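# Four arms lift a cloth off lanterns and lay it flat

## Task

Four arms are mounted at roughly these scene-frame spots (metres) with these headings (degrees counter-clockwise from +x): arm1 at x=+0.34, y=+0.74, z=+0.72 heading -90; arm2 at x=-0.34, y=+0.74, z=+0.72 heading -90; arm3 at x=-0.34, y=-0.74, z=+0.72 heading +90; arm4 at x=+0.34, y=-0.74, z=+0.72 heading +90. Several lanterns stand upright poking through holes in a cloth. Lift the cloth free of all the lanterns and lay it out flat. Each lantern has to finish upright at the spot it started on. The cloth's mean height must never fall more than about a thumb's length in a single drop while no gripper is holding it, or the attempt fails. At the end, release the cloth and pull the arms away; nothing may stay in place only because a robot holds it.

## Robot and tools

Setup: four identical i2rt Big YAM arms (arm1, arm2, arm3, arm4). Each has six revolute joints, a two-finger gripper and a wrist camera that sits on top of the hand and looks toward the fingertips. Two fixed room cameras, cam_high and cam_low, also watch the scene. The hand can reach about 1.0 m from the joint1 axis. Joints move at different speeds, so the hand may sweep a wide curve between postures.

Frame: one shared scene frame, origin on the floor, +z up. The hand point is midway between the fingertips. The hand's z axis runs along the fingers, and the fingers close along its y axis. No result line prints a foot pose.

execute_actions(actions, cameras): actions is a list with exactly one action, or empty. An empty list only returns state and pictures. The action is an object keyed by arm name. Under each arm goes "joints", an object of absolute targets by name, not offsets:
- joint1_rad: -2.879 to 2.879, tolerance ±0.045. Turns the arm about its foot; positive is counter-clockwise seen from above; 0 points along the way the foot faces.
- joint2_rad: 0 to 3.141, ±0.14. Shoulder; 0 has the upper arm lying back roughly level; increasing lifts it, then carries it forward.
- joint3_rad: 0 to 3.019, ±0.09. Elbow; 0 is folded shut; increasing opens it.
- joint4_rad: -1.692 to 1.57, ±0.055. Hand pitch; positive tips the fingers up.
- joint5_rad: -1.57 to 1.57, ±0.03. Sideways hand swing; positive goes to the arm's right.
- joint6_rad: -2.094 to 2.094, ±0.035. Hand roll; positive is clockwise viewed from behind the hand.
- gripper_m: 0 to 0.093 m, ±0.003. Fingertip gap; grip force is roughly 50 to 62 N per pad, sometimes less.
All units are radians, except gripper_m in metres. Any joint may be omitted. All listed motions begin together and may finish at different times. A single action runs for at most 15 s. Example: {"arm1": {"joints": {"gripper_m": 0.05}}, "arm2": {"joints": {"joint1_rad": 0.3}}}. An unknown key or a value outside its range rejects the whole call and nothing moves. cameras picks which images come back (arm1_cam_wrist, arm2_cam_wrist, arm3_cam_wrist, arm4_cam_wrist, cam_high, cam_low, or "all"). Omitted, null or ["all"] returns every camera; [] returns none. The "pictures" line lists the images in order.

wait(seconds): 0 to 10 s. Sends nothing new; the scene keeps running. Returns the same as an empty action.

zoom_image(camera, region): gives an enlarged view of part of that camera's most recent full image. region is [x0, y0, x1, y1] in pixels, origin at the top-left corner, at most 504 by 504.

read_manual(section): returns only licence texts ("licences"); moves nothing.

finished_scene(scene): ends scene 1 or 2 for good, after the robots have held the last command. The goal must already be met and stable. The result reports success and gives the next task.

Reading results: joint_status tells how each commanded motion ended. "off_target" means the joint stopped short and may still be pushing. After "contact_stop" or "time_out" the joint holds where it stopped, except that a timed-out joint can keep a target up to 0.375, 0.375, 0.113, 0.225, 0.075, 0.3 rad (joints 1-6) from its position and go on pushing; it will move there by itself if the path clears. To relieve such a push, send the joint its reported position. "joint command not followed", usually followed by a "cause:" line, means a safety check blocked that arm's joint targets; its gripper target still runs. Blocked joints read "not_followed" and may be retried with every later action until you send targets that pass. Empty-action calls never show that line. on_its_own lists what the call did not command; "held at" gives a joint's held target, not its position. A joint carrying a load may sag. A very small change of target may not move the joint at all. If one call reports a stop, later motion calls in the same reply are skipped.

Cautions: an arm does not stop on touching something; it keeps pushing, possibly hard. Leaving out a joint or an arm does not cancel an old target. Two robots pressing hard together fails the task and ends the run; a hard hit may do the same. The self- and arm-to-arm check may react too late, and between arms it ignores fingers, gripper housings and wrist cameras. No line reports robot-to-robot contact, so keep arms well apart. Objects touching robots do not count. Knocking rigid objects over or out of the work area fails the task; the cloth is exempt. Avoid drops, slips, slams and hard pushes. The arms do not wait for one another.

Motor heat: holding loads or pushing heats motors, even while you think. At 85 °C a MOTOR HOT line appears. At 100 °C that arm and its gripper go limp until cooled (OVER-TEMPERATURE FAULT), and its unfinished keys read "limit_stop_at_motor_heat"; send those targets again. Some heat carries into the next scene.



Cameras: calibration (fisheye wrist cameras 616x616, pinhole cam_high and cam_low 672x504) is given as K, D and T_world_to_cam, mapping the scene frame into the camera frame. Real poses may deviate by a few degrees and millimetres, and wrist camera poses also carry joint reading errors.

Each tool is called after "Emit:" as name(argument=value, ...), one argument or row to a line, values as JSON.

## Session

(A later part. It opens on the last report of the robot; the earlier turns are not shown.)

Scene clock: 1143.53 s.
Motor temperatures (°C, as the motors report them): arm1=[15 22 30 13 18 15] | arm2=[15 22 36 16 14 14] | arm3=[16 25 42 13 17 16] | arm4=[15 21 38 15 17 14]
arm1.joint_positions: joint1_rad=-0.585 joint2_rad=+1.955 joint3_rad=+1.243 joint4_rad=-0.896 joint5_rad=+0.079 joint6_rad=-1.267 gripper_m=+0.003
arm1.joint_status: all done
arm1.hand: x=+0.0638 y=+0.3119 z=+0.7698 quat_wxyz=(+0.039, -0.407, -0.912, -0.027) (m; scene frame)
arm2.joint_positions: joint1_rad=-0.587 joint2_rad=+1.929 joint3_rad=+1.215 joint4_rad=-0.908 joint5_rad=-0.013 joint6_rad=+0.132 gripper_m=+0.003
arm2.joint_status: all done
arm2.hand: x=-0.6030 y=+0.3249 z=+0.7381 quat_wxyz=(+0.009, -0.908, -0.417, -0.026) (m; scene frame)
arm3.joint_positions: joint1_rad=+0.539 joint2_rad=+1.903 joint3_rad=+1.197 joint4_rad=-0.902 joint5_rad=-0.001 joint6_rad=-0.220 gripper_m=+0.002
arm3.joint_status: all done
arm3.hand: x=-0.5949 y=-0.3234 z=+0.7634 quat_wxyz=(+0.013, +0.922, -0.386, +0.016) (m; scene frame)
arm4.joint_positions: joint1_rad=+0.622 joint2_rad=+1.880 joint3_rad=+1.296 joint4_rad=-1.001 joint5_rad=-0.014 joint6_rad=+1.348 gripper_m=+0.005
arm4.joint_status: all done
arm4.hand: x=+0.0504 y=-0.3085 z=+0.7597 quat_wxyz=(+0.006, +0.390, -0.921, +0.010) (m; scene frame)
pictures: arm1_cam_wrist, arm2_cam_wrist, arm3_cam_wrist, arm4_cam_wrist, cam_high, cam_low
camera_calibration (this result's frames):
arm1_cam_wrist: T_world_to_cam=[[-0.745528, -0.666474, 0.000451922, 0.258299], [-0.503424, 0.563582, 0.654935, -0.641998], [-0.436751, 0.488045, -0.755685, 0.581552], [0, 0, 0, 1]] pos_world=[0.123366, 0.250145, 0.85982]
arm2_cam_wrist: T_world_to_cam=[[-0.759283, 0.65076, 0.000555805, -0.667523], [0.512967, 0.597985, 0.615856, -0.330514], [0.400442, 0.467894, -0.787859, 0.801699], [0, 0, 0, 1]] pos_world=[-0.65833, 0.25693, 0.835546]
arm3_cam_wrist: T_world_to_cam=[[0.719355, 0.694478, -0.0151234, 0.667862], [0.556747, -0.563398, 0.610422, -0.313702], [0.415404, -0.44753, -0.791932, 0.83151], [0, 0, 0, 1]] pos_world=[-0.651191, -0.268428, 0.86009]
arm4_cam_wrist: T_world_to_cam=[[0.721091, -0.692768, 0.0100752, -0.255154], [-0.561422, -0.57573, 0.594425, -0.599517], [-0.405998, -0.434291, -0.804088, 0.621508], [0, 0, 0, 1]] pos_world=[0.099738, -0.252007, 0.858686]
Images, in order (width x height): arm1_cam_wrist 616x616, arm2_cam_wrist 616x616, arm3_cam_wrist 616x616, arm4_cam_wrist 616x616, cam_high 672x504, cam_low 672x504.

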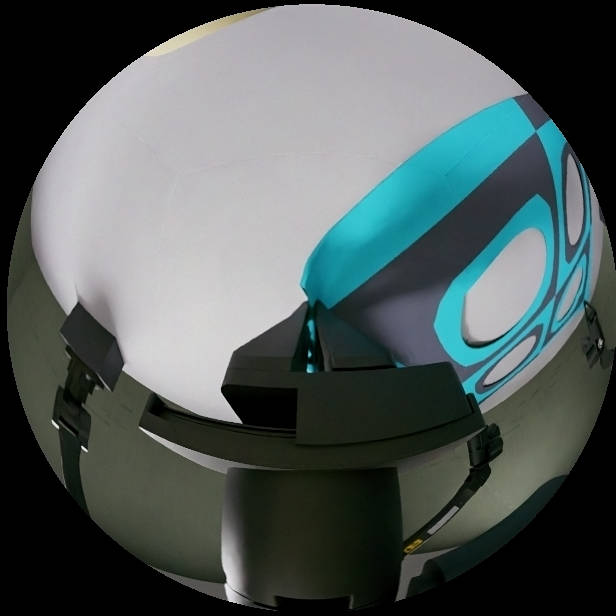

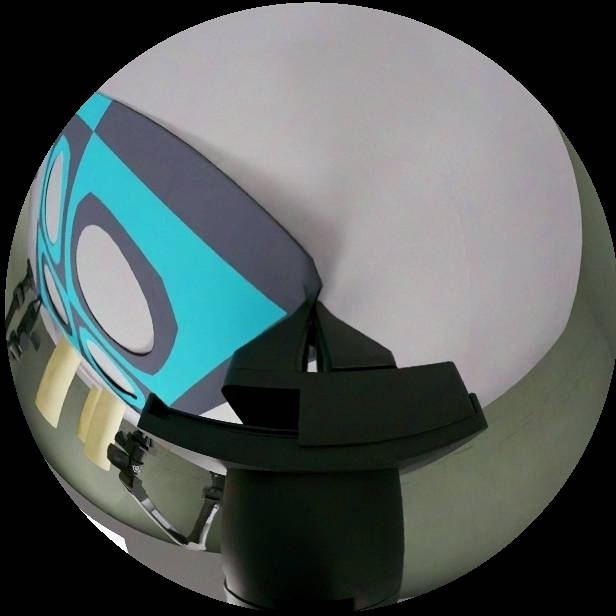

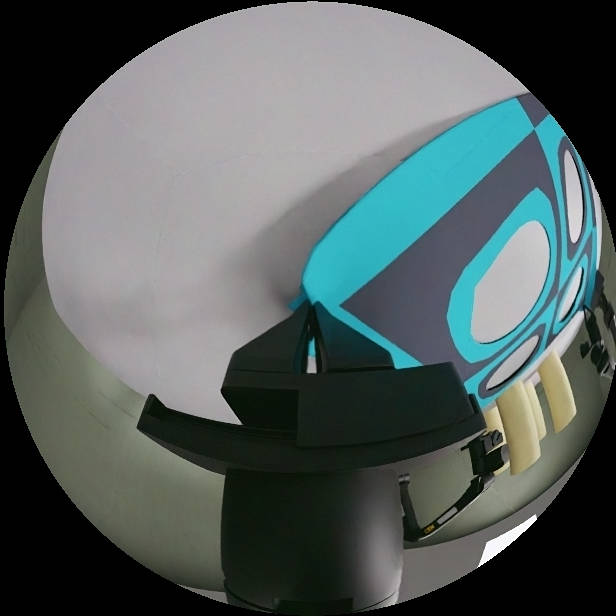

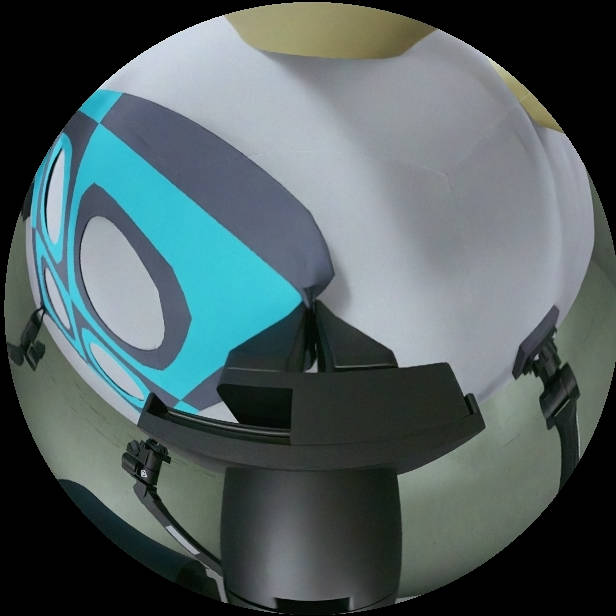

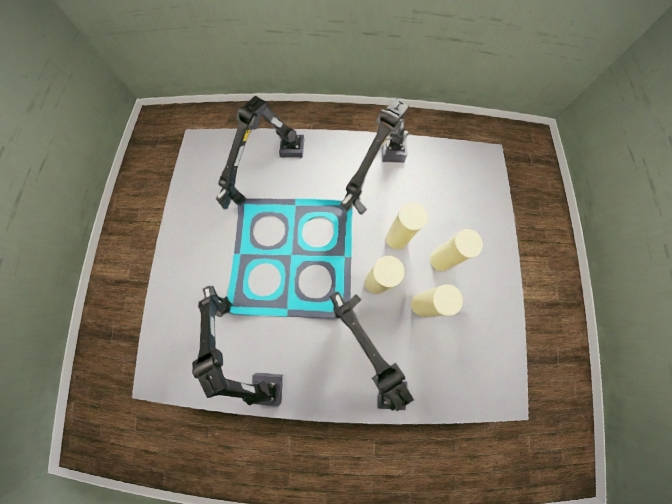

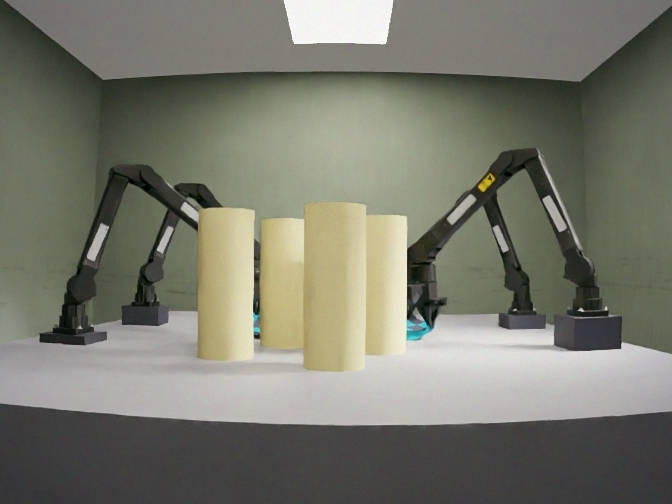

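Emit:
execute_actions(
  actions=[
    {"arm1": {"joints": {"gripper_m": 0.09}}, "arm2": {"joints": {"gripper_m": 0.09}}, "arm3": {"joints": {"gripper_m": 0.09}}, "arm4": {"joints": {"gripper_m": 0.09}}},
  ],
)

Scene clock: 1158.70 s.
Motor temperatures (°C, as the motors report them): arm1=[15 23 29 13 17 15] | arm2=[15 24 35 16 14 14] | arm3=[16 26 41 13 17 16] | arm4=[15 22 36 15 17 14]
arm1.joint_positions: joint1_rad=-0.575 joint2_rad=+1.955 joint3_rad=+1.238 joint4_rad=-0.896 joint5_rad=+0.073 joint6_rad=-1.267 gripper_m=+0.090
arm1.joint_status: all done
arm1.hand: x=+0.0706 y=+0.3106 z=+0.7684 quat_wxyz=(+0.035, -0.402, -0.915, -0.029) (m; scene frame)
arm2.joint_positions: joint1_rad=-0.592 joint2_rad=+1.929 joint3_rad=+1.215 joint4_rad=-0.907 joint5_rad=+0.001 joint6_rad=+0.132 gripper_m=+0.090
arm2.joint_status: all done
arm2.hand: x=-0.6073 y=+0.3273 z=+0.7381 quat_wxyz=(+0.015, -0.909, -0.415, -0.022) (m; scene frame)
arm3.joint_positions: joint1_rad=+0.539 joint2_rad=+1.903 joint3_rad=+1.197 joint4_rad=-0.902 joint5_rad=-0.008 joint6_rad=-0.220 gripper_m=+0.090
arm3.joint_status: all done
arm3.hand: x=-0.5960 y=-0.3241 z=+0.7634 quat_wxyz=(+0.017, +0.922, -0.386, +0.014) (m; scene frame)
arm4.joint_positions: joint1_rad=+0.622 joint2_rad=+1.880 joint3_rad=+1.296 joint4_rad=-1.001 joint5_rad=-0.014 joint6_rad=+1.348 gripper_m=+0.090
arm4.joint_status: all done
arm4.hand: x=+0.0504 y=-0.3085 z=+0.7597 quat_wxyz=(+0.006, +0.390, -0.921, +0.010) (m; scene frame)
pictures: arm1_cam_wrist, arm2_cam_wrist, arm3_cam_wrist, arm4_cam_wrist, cam_high, cam_low
camera_calibration (this result's frames):
arm1_cam_wrist: T_world_to_cam=[[-0.738563, -0.674155, -0.00629, 0.269577], [-0.51458, 0.557665, 0.651319, -0.631483], [-0.435583, 0.484277, -0.758778, 0.587494], [0, 0, 0, 1]] pos_world=[0.130053, 0.249383, 0.85877]
arm2_cam_wrist: T_world_to_cam=[[-0.756443, 0.653902, 0.014337, -0.681787], [0.523239, 0.591847, 0.613137, -0.319452], [0.392447, 0.471305, -0.789846, 0.797787], [0, 0, 0, 1]] pos_world=[-0.661672, 0.258888, 0.835772]
arm3_cam_wrist: T_world_to_cam=[[0.719458, 0.694169, -0.0225784, 0.674797], [0.560507, -0.561116, 0.609082, -0.309475], [0.410137, -0.450864, -0.792786, 0.828101], [0, 0, 0, 1]] pos_world=[-0.651659, -0.268714, 0.860238]
arm4_cam_wrist: T_world_to_cam=[[0.721091, -0.692768, 0.0100752, -0.255154], [-0.561422, -0.57573, 0.594425, -0.599517], [-0.405998, -0.434291, -0.804088, 0.621508], [0, 0, 0, 1]] pos_world=[0.099738, -0.252007, 0.858686]
Images, in order (width x height): arm1_cam_wrist 616x616, arm2_cam_wrist 616x616, arm3_cam_wrist 616x616, arm4_cam_wrist 616x616, cam_high 672x504, cam_low 672x504.

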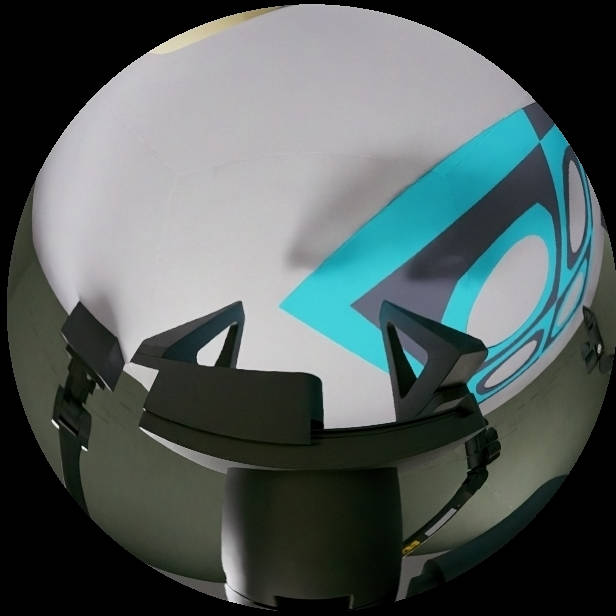

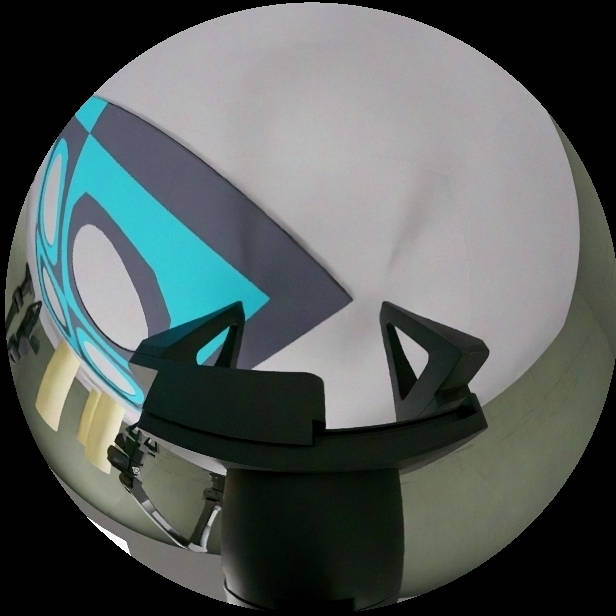

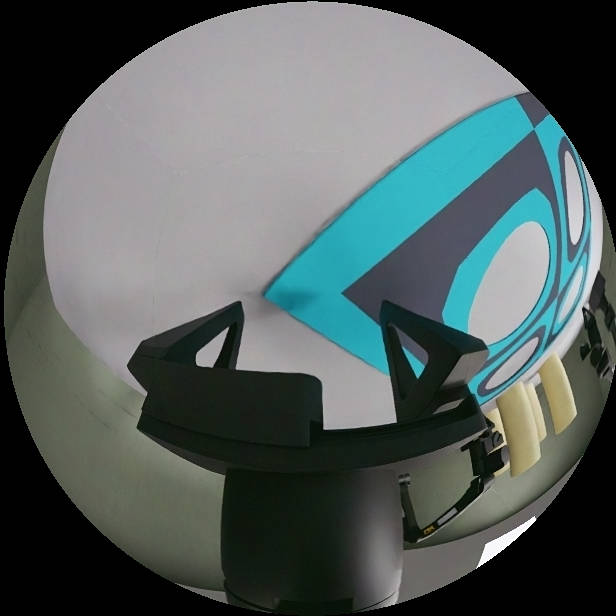

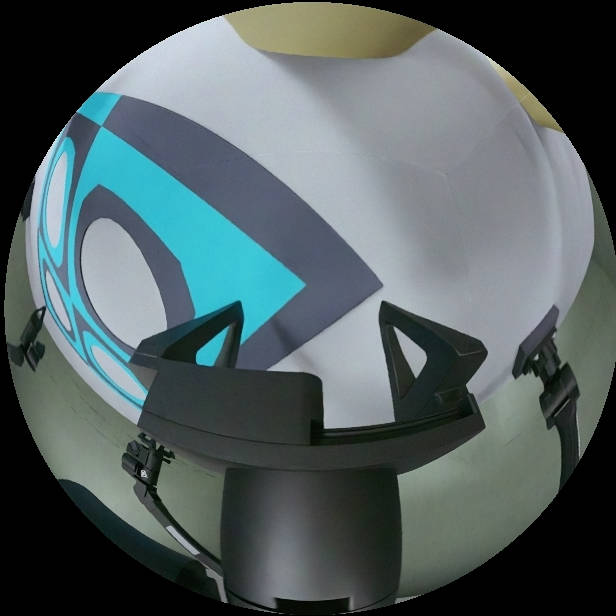

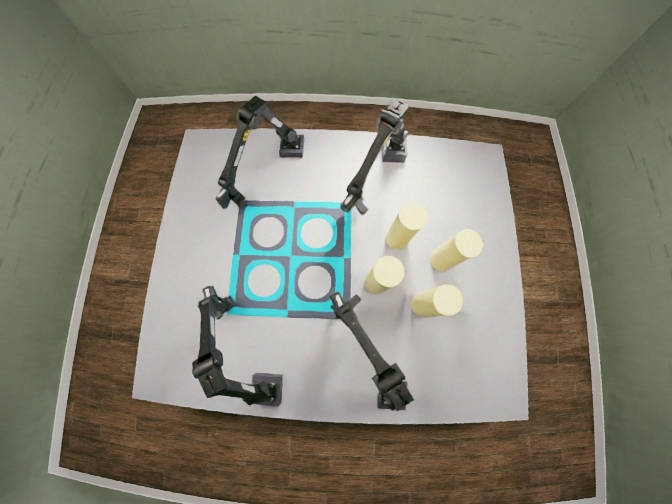

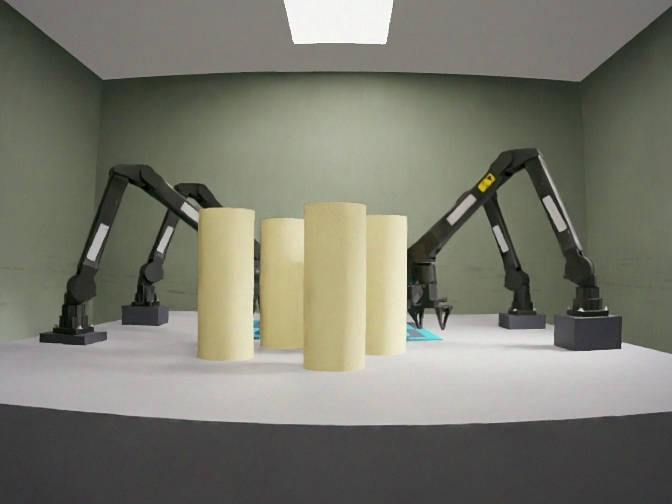

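Emit:
execute_actions(
  actions=[
    {"arm1": {"joints": {"joint2_rad": 0.855, "joint4_rad": -1.4}}, "arm2": {"joints": {"joint2_rad": 0.83, "joint4_rad": -1.4}}, "arm3": {"joints": {"joint2_rad": 0.805, "joint4_rad": -1.4}}, "arm4": {"joints": {"joint2_rad": 0.8, "joint4_rad": -1.45}}},
  ],
  cameras=["cam_high", "cam_low"],
)

Scene clock: 1171.17 s.
Motor temperatures (°C, as the motors report them): arm1=[15 23 28 13 17 15] | arm2=[15 24 35 16 13 14] | arm3=[16 26 41 13 17 16] | arm4=[15 22 35 15 17 14]
arm1.joint_positions: joint1_rad=-0.575 joint2_rad=+0.850 joint3_rad=+1.229 joint4_rad=-1.385 joint5_rad=+0.073 joint6_rad=-1.267 gripper_m=+0.090
arm1.joint_status: all done
arm1.hand: x=+0.1684 y=+0.4756 z=+1.2038 quat_wxyz=(+0.067, -0.396, -0.875, +0.269) (m; scene frame)
arm2.joint_positions: joint1_rad=-0.592 joint2_rad=+0.822 joint3_rad=+1.215 joint4_rad=-1.386 joint5_rad=+0.001 joint6_rad=+0.132 gripper_m=+0.090
arm2.joint_status: all done
arm2.hand: x=-0.5007 y=+0.4881 z=+1.1676 quat_wxyz=(-0.150, -0.872, -0.398, +0.241) (m; scene frame)
arm3.joint_positions: joint1_rad=+0.539 joint2_rad=+0.796 joint3_rad=+1.197 joint4_rad=-1.380 joint5_rad=-0.008 joint6_rad=-0.220 gripper_m=+0.090
arm3.joint_status: all done
arm3.hand: x=-0.4921 y=-0.4887 z=+1.1852 quat_wxyz=(-0.163, +0.884, -0.368, -0.239) (m; scene frame)
arm4.joint_positions: joint1_rad=+0.622 joint2_rad=+0.795 joint3_rad=+1.290 joint4_rad=-1.439 joint5_rad=-0.014 joint6_rad=+1.348 gripper_m=+0.090
arm4.joint_status: all done
arm4.hand: x=+0.1766 y=-0.5010 z=+1.1768 quat_wxyz=(+0.061, +0.374, -0.875, -0.300) (m; scene frame)
pictures: cam_high, cam_low
Images, in order (width x height): cam_high 672x504, cam_low 672x504.

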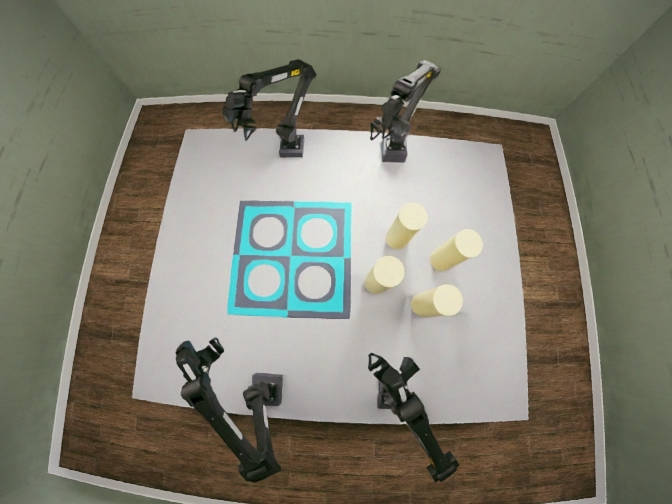

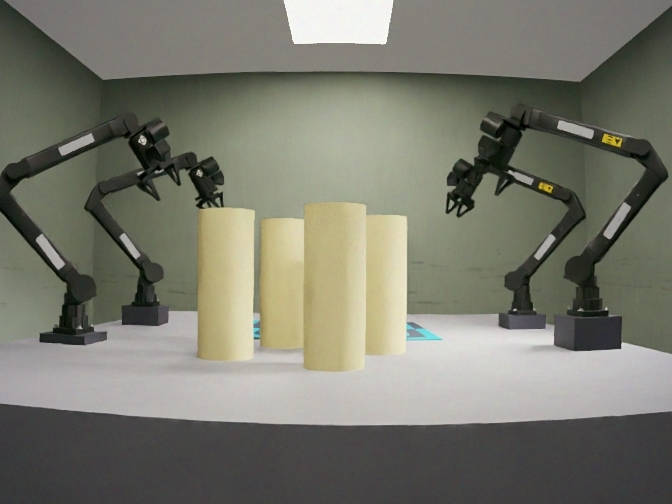

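Emit:
zoom_image(
  camera="cam_high",
  region=[210, 180, 490, 340],
)

Region (210, 180, 490, 340) of cam_high's 672x504 image, scaled by 1.800, with more detail than that image has; it fills the top 288 rows of this view, and the rest is white.

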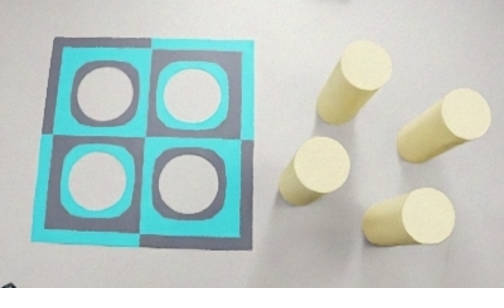

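The cloth is lying flat, all four lanterns are still standing, and the arms are clear.

Emit:
finished_scene(
  scene=2,
)

The scene is finished: the task was done.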